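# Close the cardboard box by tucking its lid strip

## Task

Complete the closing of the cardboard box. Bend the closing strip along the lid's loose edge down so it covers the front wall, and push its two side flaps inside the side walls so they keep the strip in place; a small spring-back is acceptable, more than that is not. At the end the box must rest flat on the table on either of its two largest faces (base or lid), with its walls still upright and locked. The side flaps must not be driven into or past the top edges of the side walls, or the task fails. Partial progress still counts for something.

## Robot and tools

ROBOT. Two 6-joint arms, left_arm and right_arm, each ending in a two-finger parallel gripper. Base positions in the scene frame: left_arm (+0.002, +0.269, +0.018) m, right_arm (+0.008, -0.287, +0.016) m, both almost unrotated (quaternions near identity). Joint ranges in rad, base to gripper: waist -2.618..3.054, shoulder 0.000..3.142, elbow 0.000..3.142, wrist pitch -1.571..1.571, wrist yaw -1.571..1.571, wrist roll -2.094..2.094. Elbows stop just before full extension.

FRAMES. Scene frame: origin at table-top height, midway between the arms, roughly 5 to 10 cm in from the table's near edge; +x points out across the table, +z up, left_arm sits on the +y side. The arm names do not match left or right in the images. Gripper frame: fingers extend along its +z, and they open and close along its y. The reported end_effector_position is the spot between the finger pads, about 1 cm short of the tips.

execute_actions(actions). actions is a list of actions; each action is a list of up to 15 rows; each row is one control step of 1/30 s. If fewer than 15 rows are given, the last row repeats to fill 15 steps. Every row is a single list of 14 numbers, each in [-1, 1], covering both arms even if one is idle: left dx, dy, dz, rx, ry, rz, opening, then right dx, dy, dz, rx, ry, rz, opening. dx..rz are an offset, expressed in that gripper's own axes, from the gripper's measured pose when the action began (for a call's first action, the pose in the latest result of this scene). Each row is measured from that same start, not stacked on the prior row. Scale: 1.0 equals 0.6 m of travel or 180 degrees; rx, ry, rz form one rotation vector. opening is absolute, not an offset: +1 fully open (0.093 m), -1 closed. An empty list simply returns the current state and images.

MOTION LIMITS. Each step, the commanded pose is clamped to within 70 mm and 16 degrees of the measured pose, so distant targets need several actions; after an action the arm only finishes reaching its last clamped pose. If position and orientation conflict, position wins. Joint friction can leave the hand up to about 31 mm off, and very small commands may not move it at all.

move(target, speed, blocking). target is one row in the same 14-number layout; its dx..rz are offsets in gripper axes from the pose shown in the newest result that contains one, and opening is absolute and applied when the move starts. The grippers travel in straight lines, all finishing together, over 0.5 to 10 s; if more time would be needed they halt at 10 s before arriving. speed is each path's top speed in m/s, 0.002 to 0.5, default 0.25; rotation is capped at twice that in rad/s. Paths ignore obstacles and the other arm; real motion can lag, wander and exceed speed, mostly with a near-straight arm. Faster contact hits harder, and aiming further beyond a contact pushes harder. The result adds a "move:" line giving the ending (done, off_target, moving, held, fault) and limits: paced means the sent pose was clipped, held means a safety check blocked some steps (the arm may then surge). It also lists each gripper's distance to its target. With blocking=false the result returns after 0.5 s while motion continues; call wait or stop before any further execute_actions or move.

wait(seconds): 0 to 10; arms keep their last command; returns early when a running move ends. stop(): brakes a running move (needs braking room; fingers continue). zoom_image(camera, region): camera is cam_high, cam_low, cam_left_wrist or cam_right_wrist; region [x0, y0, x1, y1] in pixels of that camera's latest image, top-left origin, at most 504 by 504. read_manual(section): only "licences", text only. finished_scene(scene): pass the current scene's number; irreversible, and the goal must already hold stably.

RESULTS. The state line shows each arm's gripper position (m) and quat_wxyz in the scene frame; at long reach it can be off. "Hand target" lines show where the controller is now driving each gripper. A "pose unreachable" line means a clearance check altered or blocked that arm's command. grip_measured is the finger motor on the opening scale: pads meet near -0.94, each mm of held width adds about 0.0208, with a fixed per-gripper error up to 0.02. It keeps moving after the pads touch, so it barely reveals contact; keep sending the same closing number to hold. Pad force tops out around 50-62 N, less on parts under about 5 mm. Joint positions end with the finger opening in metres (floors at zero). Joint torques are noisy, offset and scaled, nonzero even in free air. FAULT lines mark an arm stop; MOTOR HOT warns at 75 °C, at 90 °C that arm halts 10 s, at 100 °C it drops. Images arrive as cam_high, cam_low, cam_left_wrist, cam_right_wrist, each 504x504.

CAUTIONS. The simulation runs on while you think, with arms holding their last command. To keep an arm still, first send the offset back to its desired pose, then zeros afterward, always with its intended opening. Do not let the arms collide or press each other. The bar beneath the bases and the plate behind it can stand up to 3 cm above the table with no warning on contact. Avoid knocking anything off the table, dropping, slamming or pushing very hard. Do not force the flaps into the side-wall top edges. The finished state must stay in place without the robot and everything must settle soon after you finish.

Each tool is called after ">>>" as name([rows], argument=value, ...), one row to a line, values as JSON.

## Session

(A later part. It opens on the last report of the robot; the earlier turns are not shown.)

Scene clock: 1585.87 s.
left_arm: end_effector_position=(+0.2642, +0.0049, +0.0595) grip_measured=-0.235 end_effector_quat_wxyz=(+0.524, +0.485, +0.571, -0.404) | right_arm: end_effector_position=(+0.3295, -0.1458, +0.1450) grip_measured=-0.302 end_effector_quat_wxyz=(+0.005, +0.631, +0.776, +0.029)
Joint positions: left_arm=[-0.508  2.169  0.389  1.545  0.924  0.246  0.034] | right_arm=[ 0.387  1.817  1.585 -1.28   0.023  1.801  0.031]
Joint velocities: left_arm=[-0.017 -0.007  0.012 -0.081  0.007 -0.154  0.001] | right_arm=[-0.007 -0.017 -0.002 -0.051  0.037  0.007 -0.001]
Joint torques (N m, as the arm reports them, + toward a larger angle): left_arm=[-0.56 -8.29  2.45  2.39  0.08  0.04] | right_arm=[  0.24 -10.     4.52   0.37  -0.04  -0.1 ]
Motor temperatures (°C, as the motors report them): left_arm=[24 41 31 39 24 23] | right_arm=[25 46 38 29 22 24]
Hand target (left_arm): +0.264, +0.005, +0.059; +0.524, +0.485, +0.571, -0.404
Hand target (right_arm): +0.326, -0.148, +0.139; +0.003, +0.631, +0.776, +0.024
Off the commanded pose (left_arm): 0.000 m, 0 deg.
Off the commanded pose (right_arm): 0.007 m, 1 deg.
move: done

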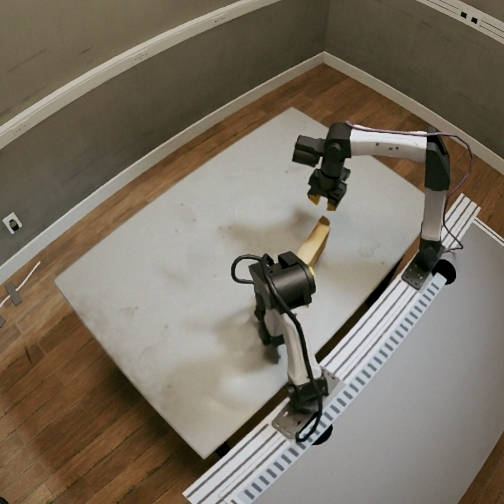

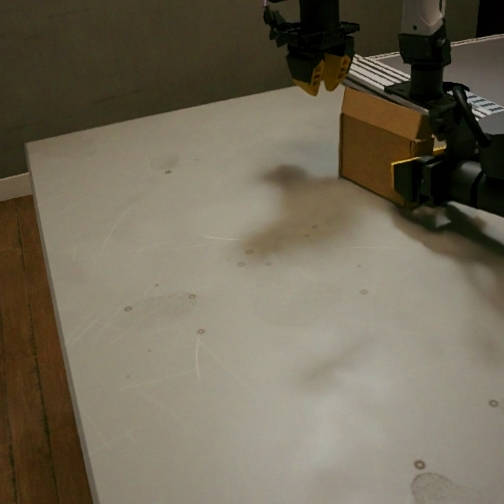

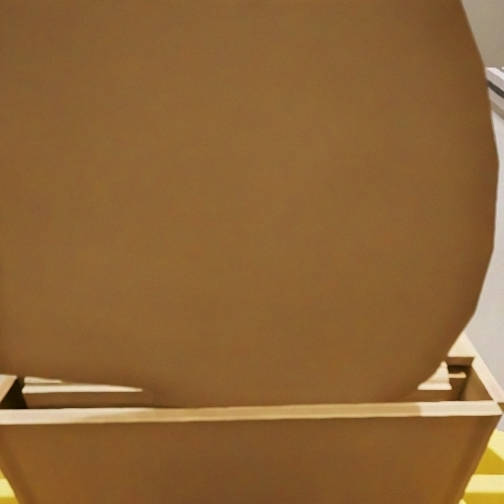

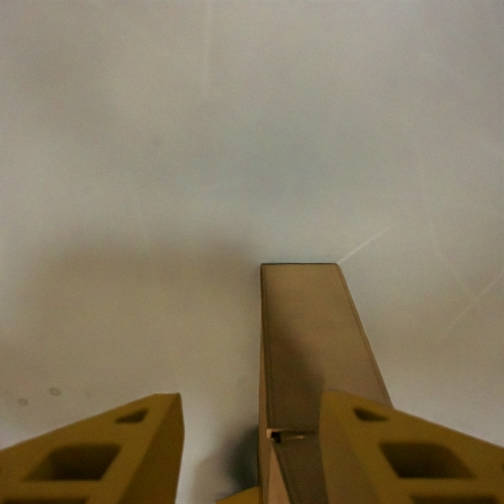

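>>> move(target=[0,0,0,0,0,0,-0.25, 0,-0.037,-0.055,0,0,-0.5,-0.4], speed=0.2)

>>> move(target=[0,0,0,0,0,0,-0.25, 0,0.065,0,0,0,0,-0.4], speed=0.05)

Scene clock: 1600.97 s.
left_arm: end_effector_position=(+0.2642, +0.0049, +0.0595) grip_measured=-0.235 end_effector_quat_wxyz=(+0.524, +0.485, +0.571, -0.404) | right_arm: end_effector_position=(+0.3077, -0.1570, +0.1677) grip_measured=-0.398 end_effector_quat_wxyz=(+0.015, -0.090, +0.996, +0.014)
Joint positions: left_arm=[-0.508  2.169  0.389  1.545  0.924  0.246  0.034] | right_arm=[ 0.387  1.742  1.585 -1.373  0.023  0.256  0.026]
Joint velocities: left_arm=[ 0.012  0.027 -0.007 -0.051 -0.051  0.022  0.   ] | right_arm=[ 0.002 -0.002 -0.012 -0.022 -0.007 -0.007  0.   ]
Joint torques (N m, as the arm reports them, + toward a larger angle): left_arm=[-0.76 -8.31  2.35  2.38  0.07  0.03] | right_arm=[ 1.63 -9.65  7.9   0.2  -0.08 -0.15]
Motor temperatures (°C, as the motors report them): left_arm=[24 42 30 39 24 23] | right_arm=[25 46 38 28 22 24]
Hand target (left_arm): +0.264, +0.005, +0.059; +0.524, +0.485, +0.571, -0.404
Hand target (right_arm): +0.307, -0.152, +0.177; +0.024, -0.102, +0.994, +0.017
Off the commanded pose (left_arm): 0.000 m, 0 deg.
Off the commanded pose (right_arm): 0.011 m, 2 deg.
move: off_target (right_arm)

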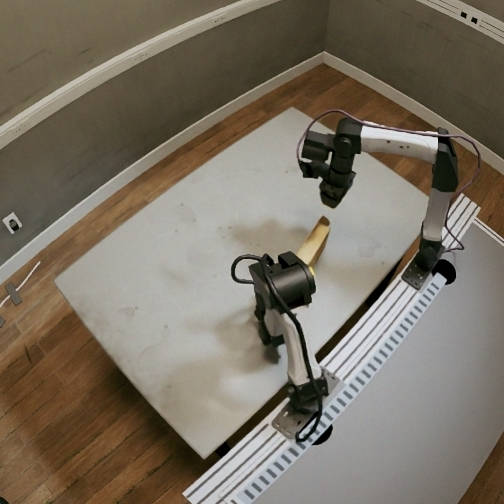

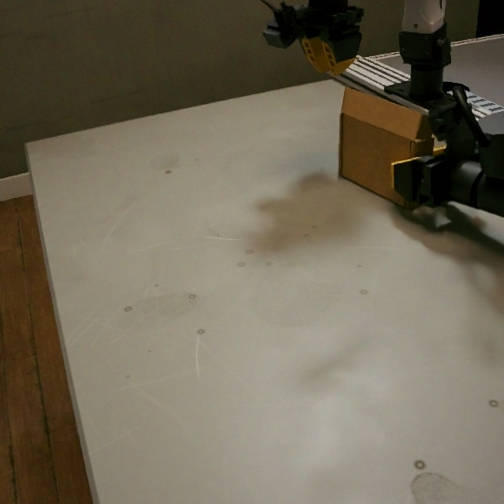

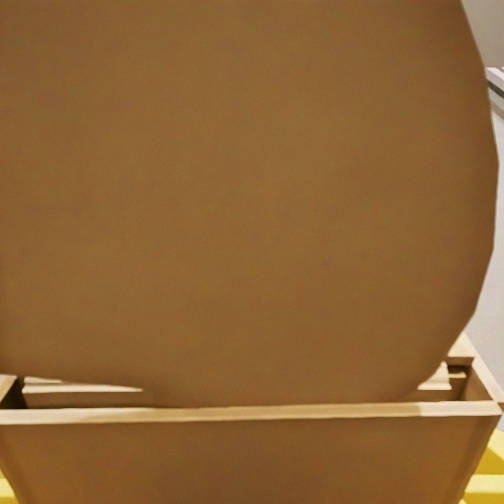

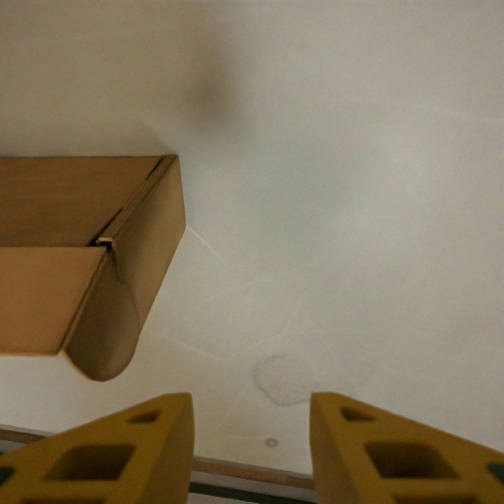

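Scene clock: 1602.03 s.
left_arm: end_effector_position=(+0.2642, +0.0049, +0.0595) grip_measured=-0.235 end_effector_quat_wxyz=(+0.524, +0.485, +0.571, -0.404) | right_arm: end_effector_position=(+0.2989, -0.1238, +0.1695) grip_measured=-0.398 end_effector_quat_wxyz=(+0.018, -0.088, +0.996, +0.017)
Joint positions: left_arm=[-0.508  2.169  0.389  1.545  0.924  0.246  0.034] | right_arm=[ 0.488  1.767  1.616 -1.375  0.023  0.361  0.026]
Joint velocities: left_arm=[-0.007 -0.002 -0.002 -0.081  0.007  0.066  0.001] | right_arm=[-0.022  0.017  0.032  0.022 -0.007 -0.037 -0.   ]
Joint torques (N m, as the arm reports them, + toward a larger angle): left_arm=[-0.79 -8.34  2.37  2.38  0.09  0.07] | right_arm=[ 1.26 -7.64  7.66  0.27 -0.1   0.  ]
Motor temperatures (°C, as the motors report them): left_arm=[24 42 30 39 24 23] | right_arm=[25 46 38 28 22 24]
Hand target (left_arm): +0.264, +0.005, +0.059; +0.524, +0.485, +0.571, -0.404
Hand target (right_arm): +0.300, -0.118, +0.169; +0.015, -0.090, +0.996, +0.016
Off the commanded pose (left_arm): 0.000 m, 0 deg.
Off the commanded pose (right_arm): 0.005 m, 1 deg.
move: done

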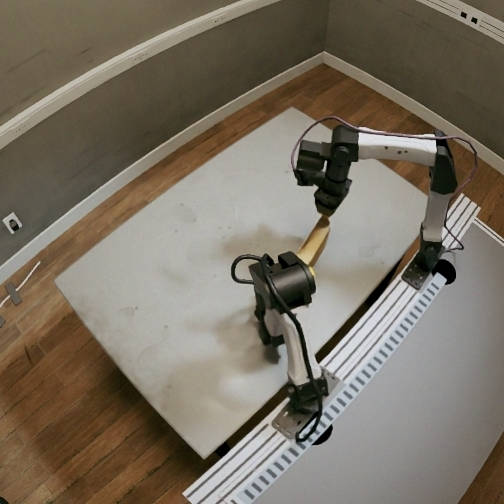

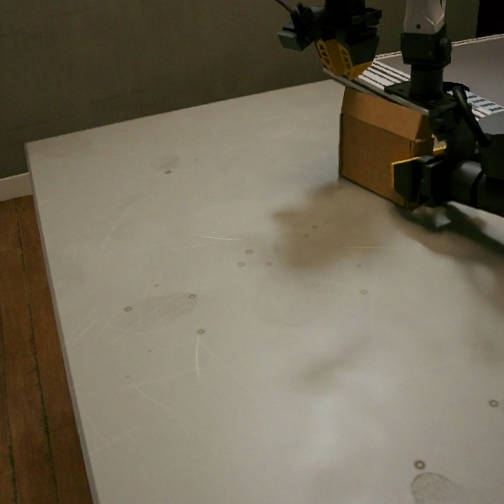

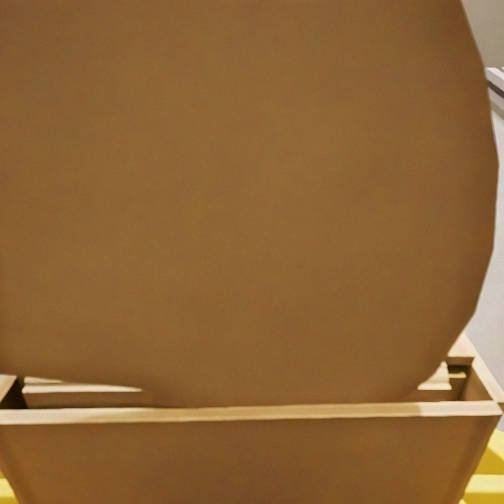

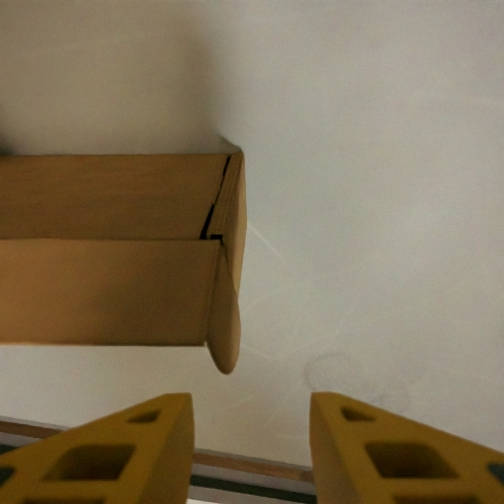

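>>> move(target=[0,0,0,0,0,0,-0.25, 0.008,0.025,0,0,0,0,-0.4], speed=0.03)

>>> move(target=[0,0,0,0,0,0,-0.25, 0.006,0,0.058,0,0,0,-0.4], speed=0.03)

Scene clock: 1613.27 s.
left_arm: end_effector_position=(+0.2642, +0.0049, +0.0595) grip_measured=-0.235 end_effector_quat_wxyz=(+0.524, +0.485, +0.571, -0.404) | right_arm: end_effector_position=(+0.2932, -0.1142, +0.1701) grip_measured=-0.398 end_effector_quat_wxyz=(+0.018, -0.085, +0.996, +0.018)
Joint positions: left_arm=[-0.508  2.169  0.389  1.545  0.924  0.246  0.034] | right_arm=[ 0.522  1.767  1.617 -1.375  0.023  0.4    0.026]
Joint velocities: left_arm=[-0.007 -0.002  0.022  0.125 -0.022  0.066 -0.001] | right_arm=[ 0.007 -0.017 -0.002  0.022  0.022 -0.007  0.001]
Joint torques (N m, as the arm reports them, + toward a larger angle): left_arm=[-0.64 -8.3   2.4   2.39  0.09  0.04] | right_arm=[ 1.21 -8.7   6.57  0.33 -0.06  0.02]
Motor temperatures (°C, as the motors report them): left_arm=[24 42 30 39 24 23] | right_arm=[25 45 40 28 22 24]
Hand target (left_arm): +0.264, +0.005, +0.059; +0.524, +0.485, +0.571, -0.404
Hand target (right_arm): +0.291, -0.110, +0.170; +0.018, -0.088, +0.996, +0.018
Off the commanded pose (left_arm): 0.000 m, 0 deg.
Off the commanded pose (right_arm): 0.005 m, 0 deg.
move: done

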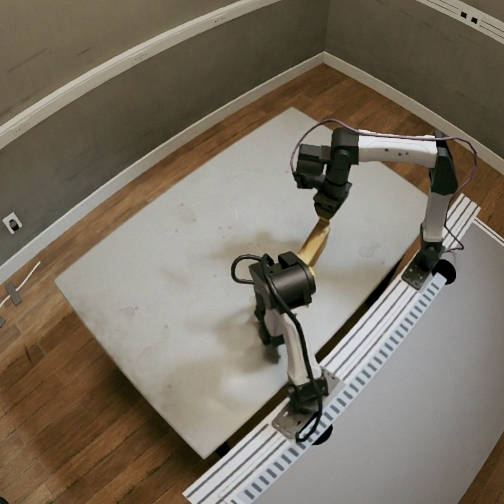

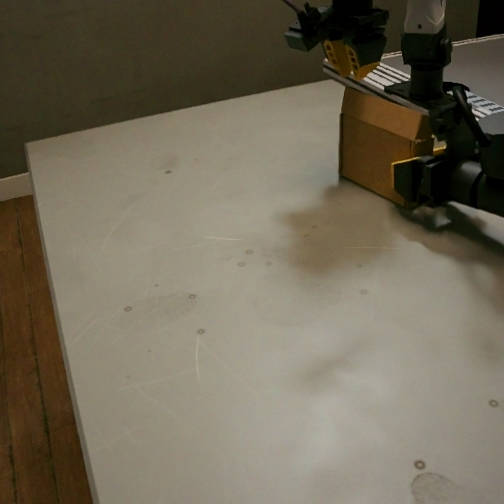

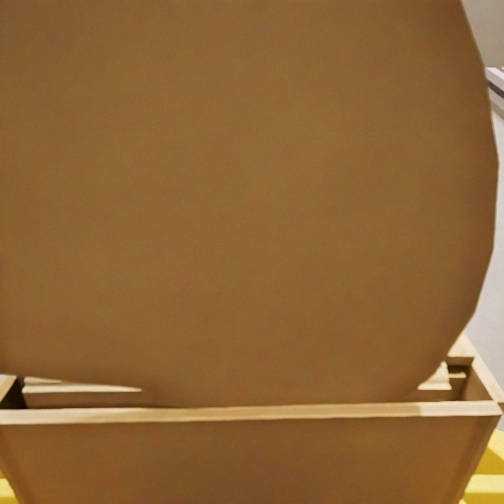

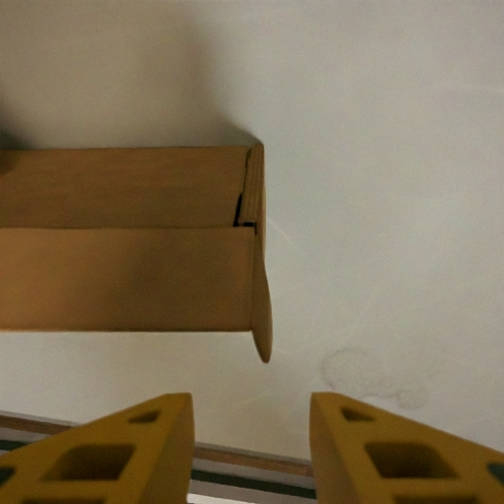

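Scene clock: 1614.70 s.
left_arm: end_effector_position=(+0.2643, +0.0050, +0.0594) grip_measured=-0.235 end_effector_quat_wxyz=(+0.524, +0.485, +0.572, -0.404) | right_arm: end_effector_position=(+0.2931, -0.1128, +0.1393) grip_measured=-0.398 end_effector_quat_wxyz=(+0.017, -0.085, +0.996, +0.018)
Joint positions: left_arm=[-0.508  2.169  0.389  1.545  0.923  0.246  0.034] | right_arm=[ 0.522  1.767  1.495 -1.254  0.023  0.4    0.026]
Joint velocities: left_arm=[-0.007  0.002 -0.012  0.051 -0.037  0.022  0.   ] | right_arm=[-0.012 -0.012 -0.002  0.007 -0.022  0.007 -0.001]
Joint torques (N m, as the arm reports them, + toward a larger angle): left_arm=[-0.66 -8.37  2.43  2.36  0.11  0.03] | right_arm=[ 0.53 -9.9   4.66  0.51 -0.1  -0.05]
Motor temperatures (°C, as the motors report them): left_arm=[24 42 30 39 24 23] | right_arm=[25 45 39 28 22 24]
Hand target (left_arm): +0.264, +0.005, +0.059; +0.524, +0.485, +0.571, -0.404
Hand target (right_arm): +0.290, -0.113, +0.135; +0.017, -0.086, +0.996, +0.018
Off the commanded pose (left_arm): 0.000 m, 0 deg.
Off the commanded pose (right_arm): 0.005 m, 0 deg.
move: done

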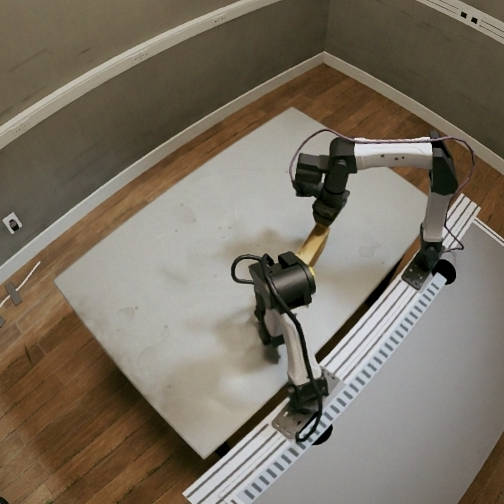

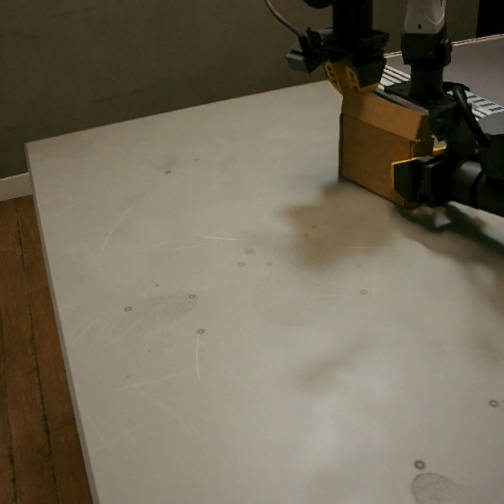

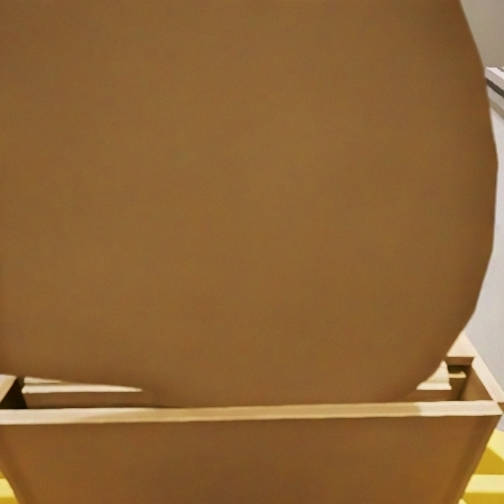

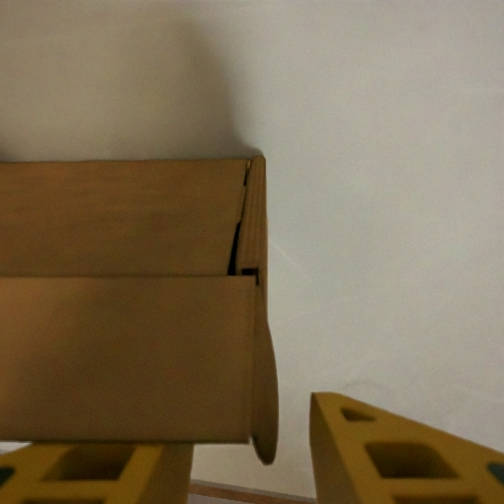

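>>> move(target=[0,0,0,0,0,0,-0.25, -0.022,0,0,0,0,0,-0.4], speed=0.015)

>>> execute_actions([
  [[0,0,0,0,0,0,-0.25,0,0,0,0,0,0,-0.6]],
  [[0,0,0,0,0,0,-0.25,0,0,0,0,0,0,-0.75]],
  [[0,0,0,0,0,0,-0.25,0,0,0,0,0,0,-0.85]],
  [[0,0,0,0,0,0,-0.25,0,0,0,0,0,0,-0.85]],
])

Scene clock: 1620.67 s.
left_arm: end_effector_position=(+0.2644, +0.0050, +0.0594) grip_measured=-0.235 end_effector_quat_wxyz=(+0.524, +0.485, +0.572, -0.404) | right_arm: end_effector_position=(+0.3023, -0.1099, +0.1406) grip_measured=-0.398 end_effector_quat_wxyz=(+0.022, -0.085, +0.996, +0.020)
Joint positions: left_arm=[-0.508  2.169  0.389  1.545  0.923  0.246  0.034] | right_arm=[ 0.515  1.793  1.532 -1.254  0.023  0.393  0.026]
Joint velocities: left_arm=[ 0.007  0.012 -0.017 -0.022  0.007 -0.007 -0.   ] | right_arm=[ 0.002  0.002  0.007  0.066  0.037  0.051 -0.   ]
Joint torques (N m, as the arm reports them, + toward a larger angle): left_arm=[-0.66 -8.32  2.35  2.38  0.11  0.03] | right_arm=[-0.33 -7.98  7.51  0.28 -0.05 -0.17]
Motor temperatures (°C, as the motors report them): left_arm=[24 42 30 39 24 23] | right_arm=[25 45 39 28 22 24]
Hand target (left_arm): +0.264, +0.005, +0.059; +0.524, +0.485, +0.572, -0.404
Hand target (right_arm): +0.306, -0.110, +0.139; +0.017, -0.086, +0.996, +0.018
Off the commanded pose (left_arm): 0.000 m, 0 deg.
Off the commanded pose (right_arm): 0.004 m, 1 deg.
move: done

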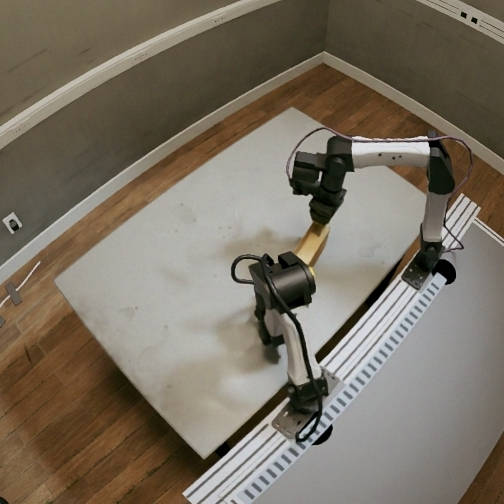

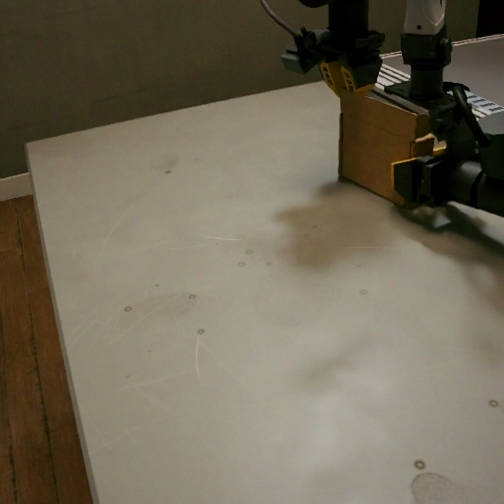

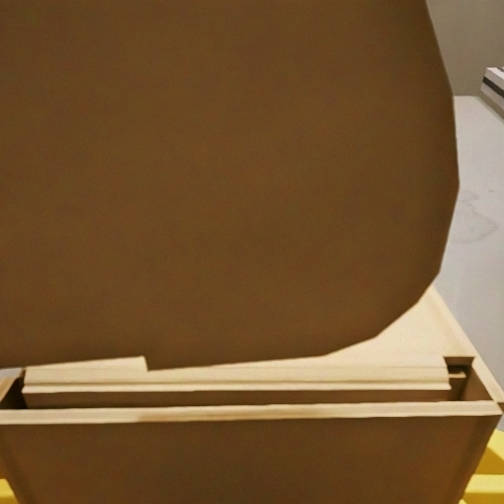

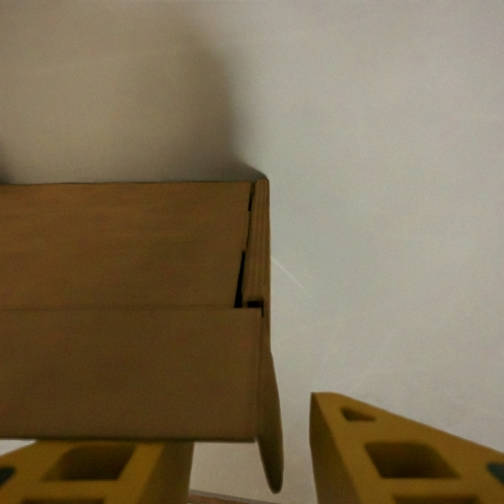

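Scene clock: 1622.67 s.
left_arm: end_effector_position=(+0.2644, +0.0050, +0.0594) grip_measured=-0.235 end_effector_quat_wxyz=(+0.524, +0.485, +0.572, -0.404) | right_arm: end_effector_position=(+0.3024, -0.1099, +0.1407) grip_measured=-0.848 end_effector_quat_wxyz=(+0.022, -0.085, +0.996, +0.020)
Joint positions: left_arm=[-0.508  2.169  0.389  1.545  0.923  0.246  0.034] | right_arm=[ 0.515  1.793  1.532 -1.254  0.023  0.393  0.004]
Joint velocities: left_arm=[-0.022 -0.017 -0.002 -0.037 -0.022 -0.007  0.   ] | right_arm=[ 0.002  0.007  0.012 -0.081 -0.007  0.007 -0.001]
Joint torques (N m, as the arm reports them, + toward a larger angle): left_arm=[-0.66 -8.36  2.3   2.37  0.12  0.02] | right_arm=[ 0.32 -9.64  6.34  0.38 -0.06 -0.07]
Motor temperatures (°C, as the motors report them): left_arm=[24 42 30 39 24 23] | right_arm=[25 45 39 28 22 24]
Hand target (left_arm): +0.264, +0.005, +0.059; +0.524, +0.485, +0.572, -0.404
Hand target (right_arm): +0.302, -0.110, +0.141; +0.022, -0.085, +0.996, +0.020
Off the commanded pose (left_arm): 0.000 m, 0 deg.
Off the commanded pose (right_arm): 0.000 m, 0 deg.

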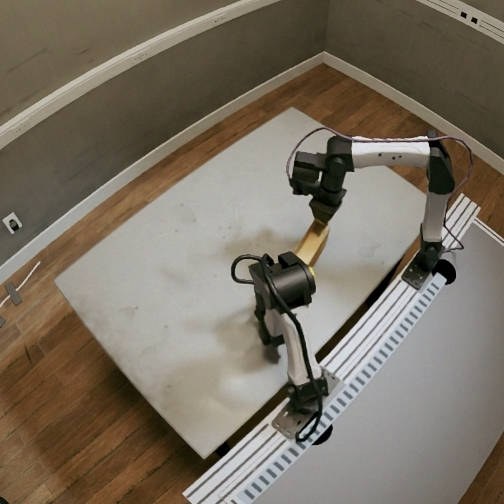

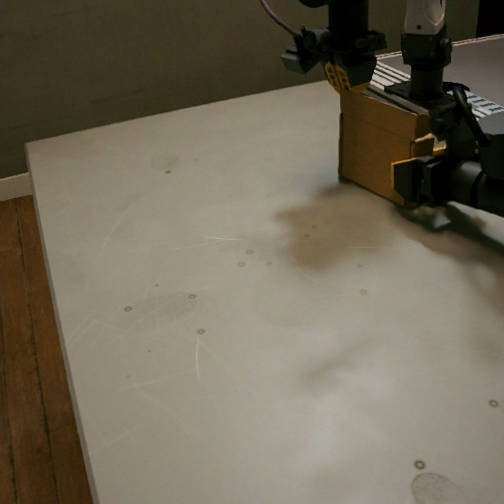

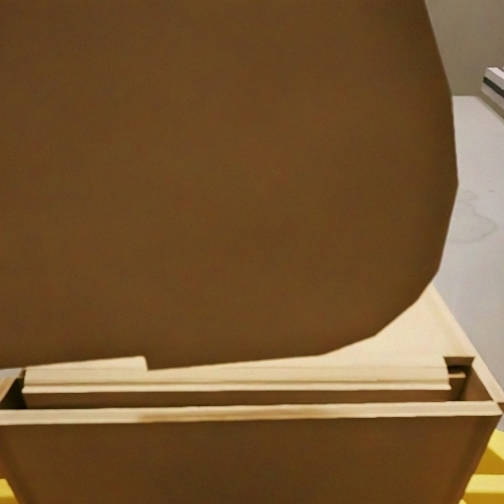

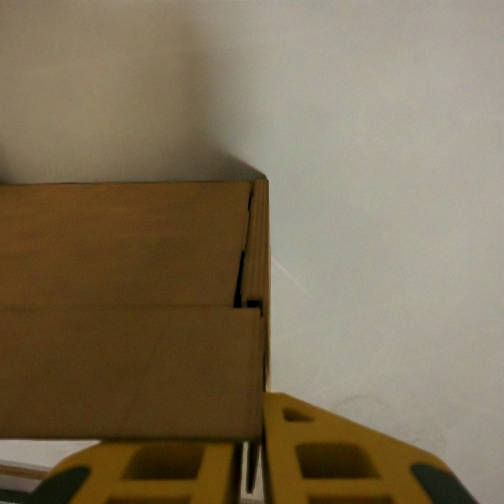

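>>> move(target=[0,0,0,0,0,0,-0.25, 0.018,0,0.006,0,0,0,-0.85], speed=0.015)

>>> execute_actions([
  [[0,0,0,0,0,0,-0.25,0,0,0,0,0,0,-0.92]],
  [[0,0,0,0,0,0,-0.25,0,0,0,0,0,0,-1]],
  [[0,0,0,0,0,0,-0.25,0,0,0,0,0,0,-1]],
])

Scene clock: 1633.10 s.
left_arm: end_effector_position=(+0.2644, +0.0050, +0.0594) grip_measured=-0.235 end_effector_quat_wxyz=(+0.524, +0.485, +0.572, -0.404) | right_arm: end_effector_position=(+0.2976, -0.1130, +0.1417) grip_measured=-0.848 end_effector_quat_wxyz=(+0.025, -0.083, +0.996, +0.022)
Joint positions: left_arm=[-0.508  2.169  0.389  1.545  0.923  0.246  0.034] | right_arm=[ 0.515  1.765  1.501 -1.245  0.023  0.398  0.004]
Joint velocities: left_arm=[-0.007 -0.002 -0.007  0.022 -0.051  0.022 -0.001] | right_arm=[-0.007  0.012 -0.017  0.007 -0.007 -0.007 -0.001]
Joint torques (N m, as the arm reports them, + toward a larger angle): left_arm=[-0.71 -8.35  2.34  2.37  0.1   0.04] | right_arm=[ 1.3  -9.89  4.57  0.49 -0.07  0.  ]
Motor temperatures (°C, as the motors report them): left_arm=[24 42 30 39 24 23] | right_arm=[25 45 39 28 22 24]
Hand target (left_arm): +0.264, +0.005, +0.059; +0.524, +0.485, +0.572, -0.404
Hand target (right_arm): +0.292, -0.112, +0.137; +0.022, -0.085, +0.996, +0.020
Off the commanded pose (left_arm): 0.000 m, 0 deg.
Off the commanded pose (right_arm): 0.008 m, 0 deg.
move: done

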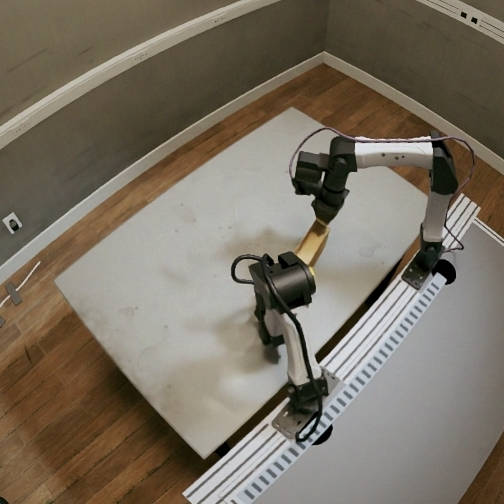

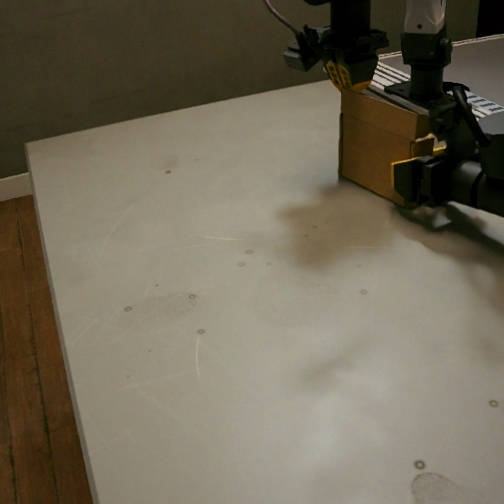

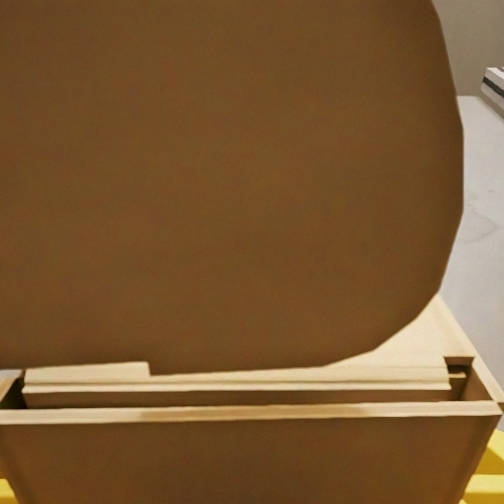

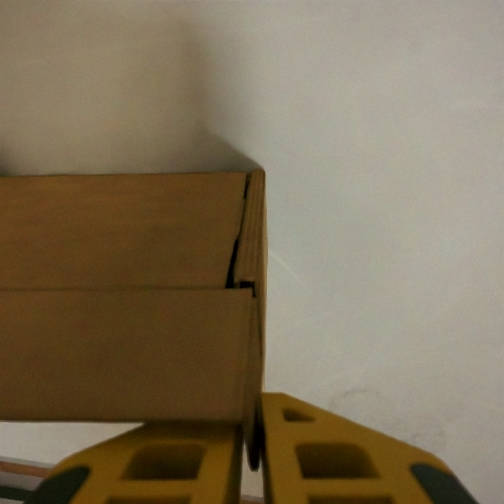

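Scene clock: 1634.60 s.
left_arm: end_effector_position=(+0.2644, +0.0050, +0.0594) grip_measured=-0.235 end_effector_quat_wxyz=(+0.524, +0.485, +0.572, -0.404) | right_arm: end_effector_position=(+0.2976, -0.1129, +0.1417) grip_measured=-0.969 end_effector_quat_wxyz=(+0.025, -0.083, +0.996, +0.022)
Joint positions: left_arm=[-0.508  2.169  0.389  1.545  0.923  0.246  0.034] | right_arm=[ 0.515  1.765  1.501 -1.245  0.023  0.398  0.   ]
Joint velocities: left_arm=[ 0.002  0.012 -0.012 -0.007  0.007  0.007 -0.001] | right_arm=[ 0.012 -0.002 -0.002 -0.037  0.007  0.007  0.   ]
Joint torques (N m, as the arm reports them, + toward a larger angle): left_arm=[-0.85 -8.3   2.28  2.38  0.09  0.05] | right_arm=[ 0.3  -9.22  6.53  0.41 -0.1  -0.06]
Motor temperatures (°C, as the motors report them): left_arm=[24 42 30 39 24 23] | right_arm=[25 45 39 28 22 24]
Hand target (left_arm): +0.264, +0.005, +0.059; +0.524, +0.485, +0.572, -0.404
Hand target (right_arm): +0.298, -0.113, +0.142; +0.025, -0.083, +0.996, +0.022
Off the commanded pose (left_arm): 0.000 m, 0 deg.
Off the commanded pose (right_arm): 0.000 m, 0 deg.

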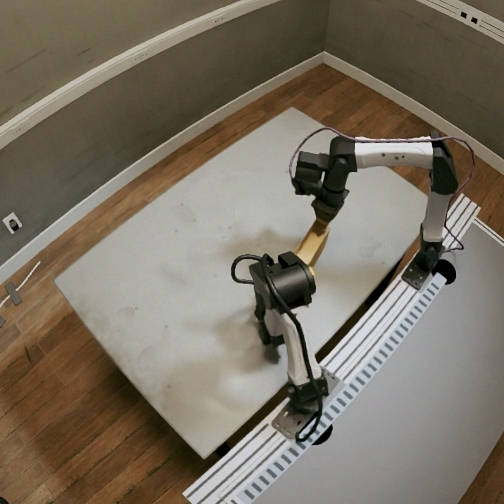

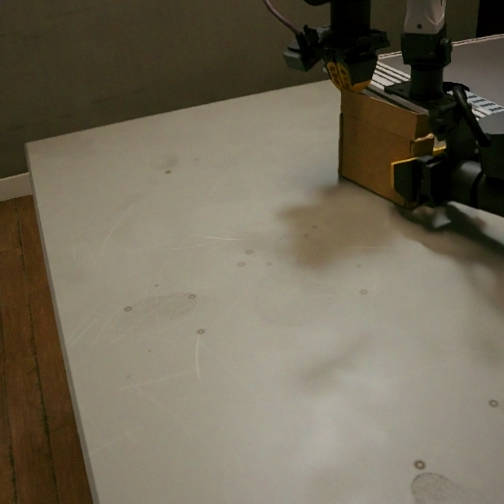

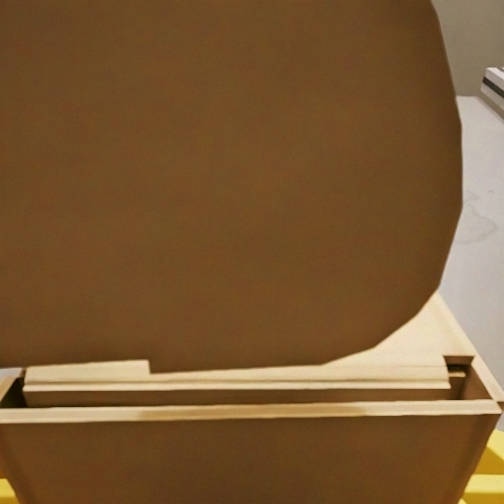

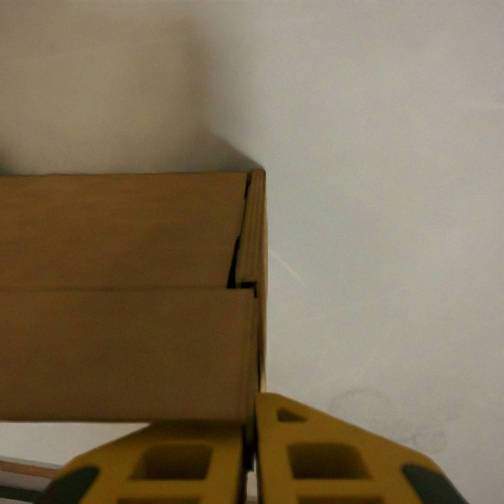

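>>> move(target=[0,0,0,0,0,0,-0.25, 0.015,0.006,0.02,0,0,0,-1], speed=0.01)

Scene clock: 1643.73 s.
left_arm: end_effector_position=(+0.2644, +0.0050, +0.0589) grip_measured=-0.235 end_effector_quat_wxyz=(+0.523, +0.485, +0.573, -0.404) | right_arm: end_effector_position=(+0.2974, -0.1128, +0.1393) grip_measured=-0.969 end_effector_quat_wxyz=(+0.037, -0.078, +0.996, +0.024)
Joint positions: left_arm=[-0.508  2.169  0.389  1.542  0.922  0.245  0.034] | right_arm=[ 0.519  1.744  1.465 -1.207  0.031  0.411  0.   ]
Joint velocities: left_arm=[ 0.012 -0.002  0.002  0.066 -0.007 -0.066  0.   ] | right_arm=[ 0.002 -0.002  0.002  0.081 -0.007 -0.007  0.   ]
Joint torques (N m, as the arm reports them, + toward a larger angle): left_arm=[-0.59 -8.29  2.31  2.42  0.12  0.03] | right_arm=[ 1.31 -9.01  4.22  0.55 -0.16 -0.02]
Motor temperatures (°C, as the motors report them): left_arm=[24 42 30 39 24 23] | right_arm=[25 45 39 28 22 24]
Hand target (left_arm): +0.264, +0.005, +0.059; +0.524, +0.485, +0.572, -0.404
Hand target (right_arm): +0.288, -0.111, +0.130; +0.025, -0.083, +0.996, +0.022
Off the commanded pose (left_arm): 0.000 m, 0 deg.
Off the commanded pose (right_arm): 0.013 m, 1 deg.
move: off_target (right_arm)

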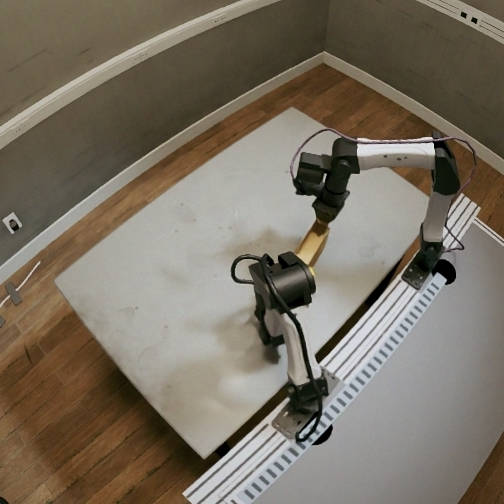

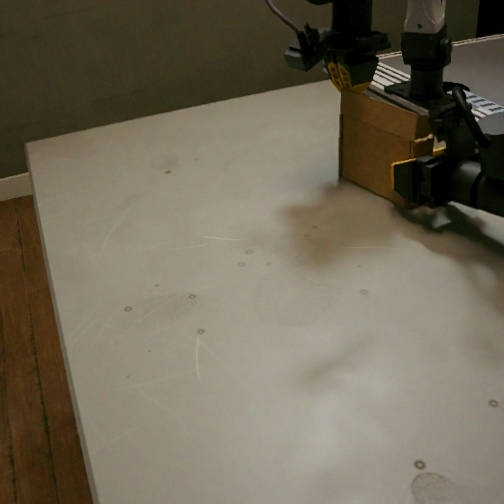

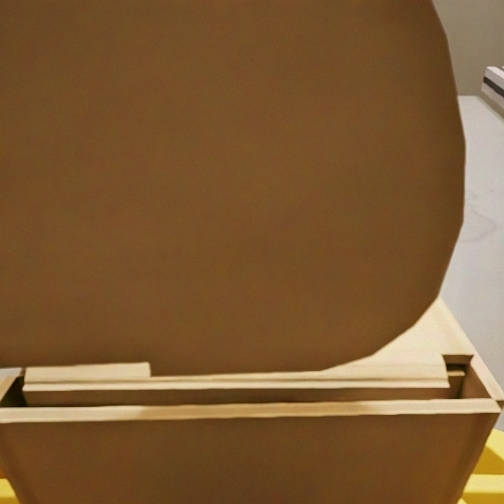

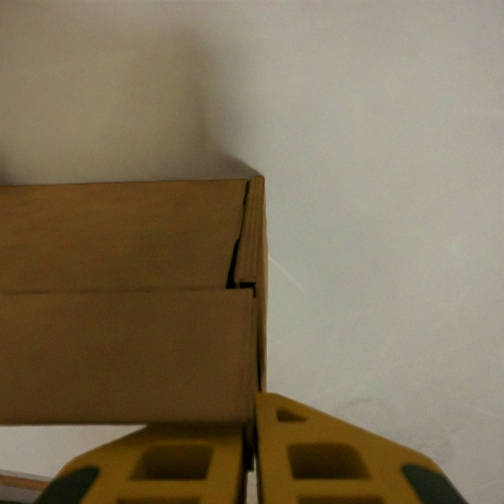

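>>> move(target=[0,0,0,0,0,0,-0.25, 0.016,0.004,0.016,0,-0.083,0,-1], speed=0.03)

Scene clock: 1653.13 s.
left_arm: end_effector_position=(+0.2647, +0.0051, +0.0591) grip_measured=-0.235 end_effector_quat_wxyz=(+0.527, +0.489, +0.569, -0.399) | right_arm: end_effector_position=(+0.2914, -0.1133, +0.1384) grip_measured=-0.969 end_effector_quat_wxyz=(+0.164, -0.072, +0.983, +0.037)
Joint positions: left_arm=[-0.508  2.169  0.389  1.544  0.921  0.262  0.034] | right_arm=[ 0.586  1.519  1.17  -0.907  0.148  0.46   0.   ]
Joint velocities: left_arm=[-0.012 -0.017 -0.002  0.007 -0.022 -0.051 -0.   ] | right_arm=[ 0.012 -0.032 -0.017  0.066  0.007  0.022  0.   ]
Joint torques (N m, as the arm reports them, + toward a larger angle): left_arm=[-0.58 -8.25  2.34  2.37  0.11 -0.15] | right_arm=[ 1.32 -7.54  4.77  1.23  0.03  0.03]
Motor temperatures (°C, as the motors report them): left_arm=[24 42 30 39 24 23] | right_arm=[25 45 38 28 22 24]
Hand target (left_arm): +0.264, +0.005, +0.059; +0.523, +0.485, +0.573, -0.404
Hand target (right_arm): +0.288, -0.111, +0.131; +0.165, -0.073, +0.983, +0.037
Off the commanded pose (left_arm): 0.000 m, 1 deg.
Off the commanded pose (right_arm): 0.010 m, 0 deg.
move: done

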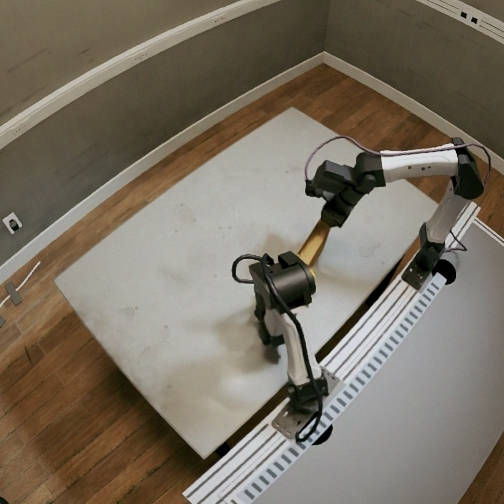

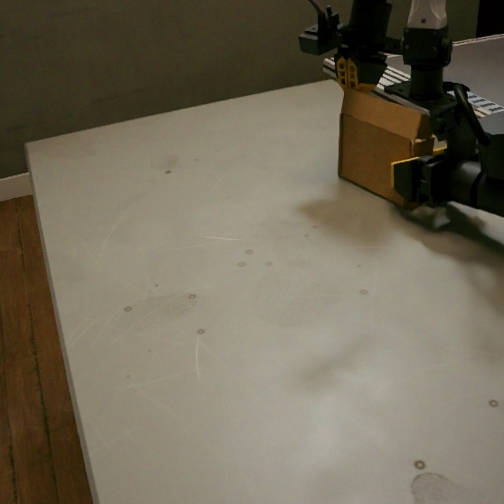

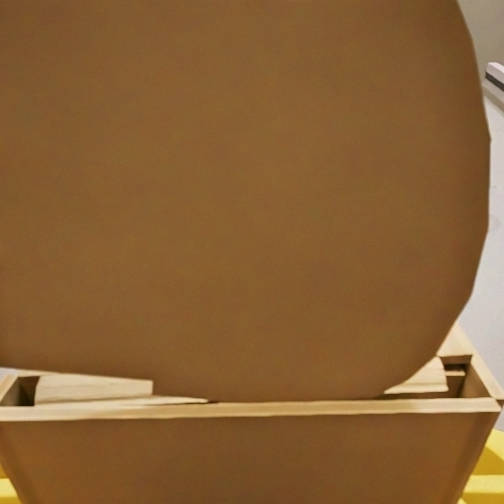

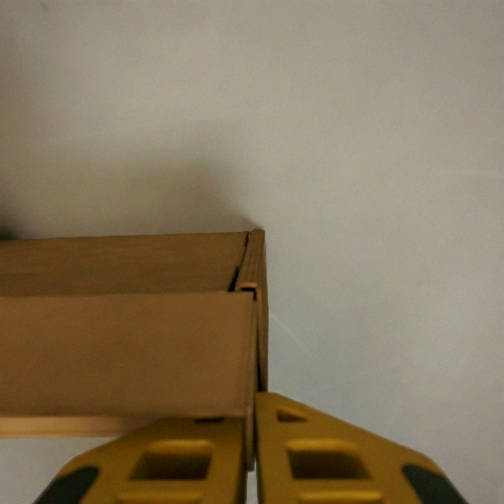

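>>> execute_actions(actions=[])

Scene clock: 1668.73 s.
left_arm: end_effector_position=(+0.2647, +0.0051, +0.0591) grip_measured=-0.235 end_effector_quat_wxyz=(+0.527, +0.489, +0.569, -0.399) | right_arm: end_effector_position=(+0.2914, -0.1133, +0.1384) grip_measured=-0.969 end_effector_quat_wxyz=(+0.164, -0.072, +0.983, +0.037)
Joint positions: left_arm=[-0.508  2.169  0.389  1.544  0.921  0.262  0.034] | right_arm=[ 0.586  1.519  1.17  -0.907  0.148  0.46   0.   ]
Joint velocities: left_arm=[-0.007 -0.007 -0.007 -0.037 -0.051  0.007 -0.001] | right_arm=[ 0.007 -0.002  0.002  0.022 -0.051 -0.007  0.   ]
Joint torques (N m, as the arm reports them, + toward a larger angle): left_arm=[-0.77 -8.37  2.3   2.37  0.1  -0.14] | right_arm=[ 1.33 -7.47  4.68  1.21  0.02  0.01]
Motor temperatures (°C, as the motors report them): left_arm=[24 42 30 39 24 23] | right_arm=[25 44 37 29 22 24]
Hand target (left_arm): +0.264, +0.005, +0.059; +0.523, +0.485, +0.573, -0.404
Hand target (right_arm): +0.288, -0.111, +0.131; +0.165, -0.073, +0.983, +0.037
Off the commanded pose (left_arm): 0.000 m, 1 deg.
Off the commanded pose (right_arm): 0.010 m, 0 deg.

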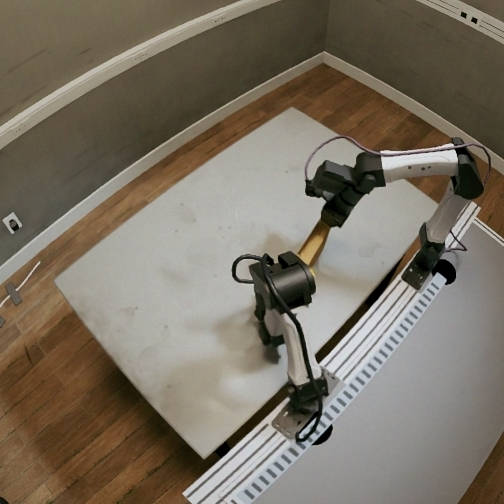

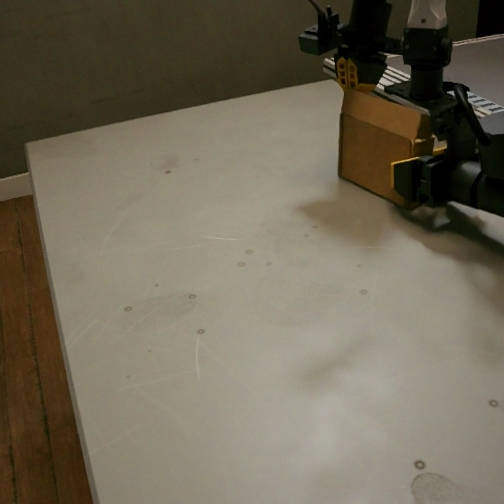

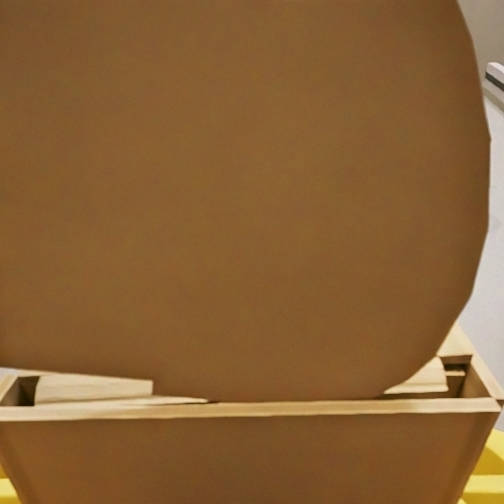

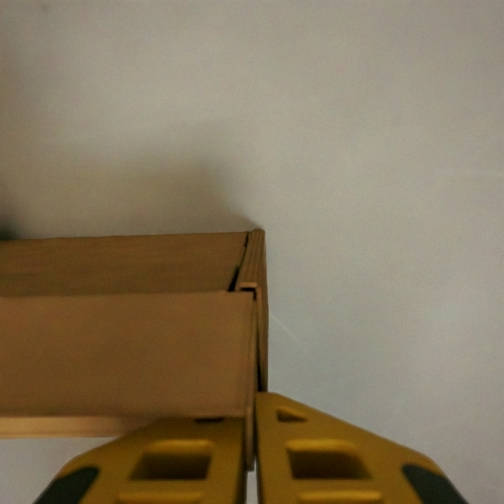

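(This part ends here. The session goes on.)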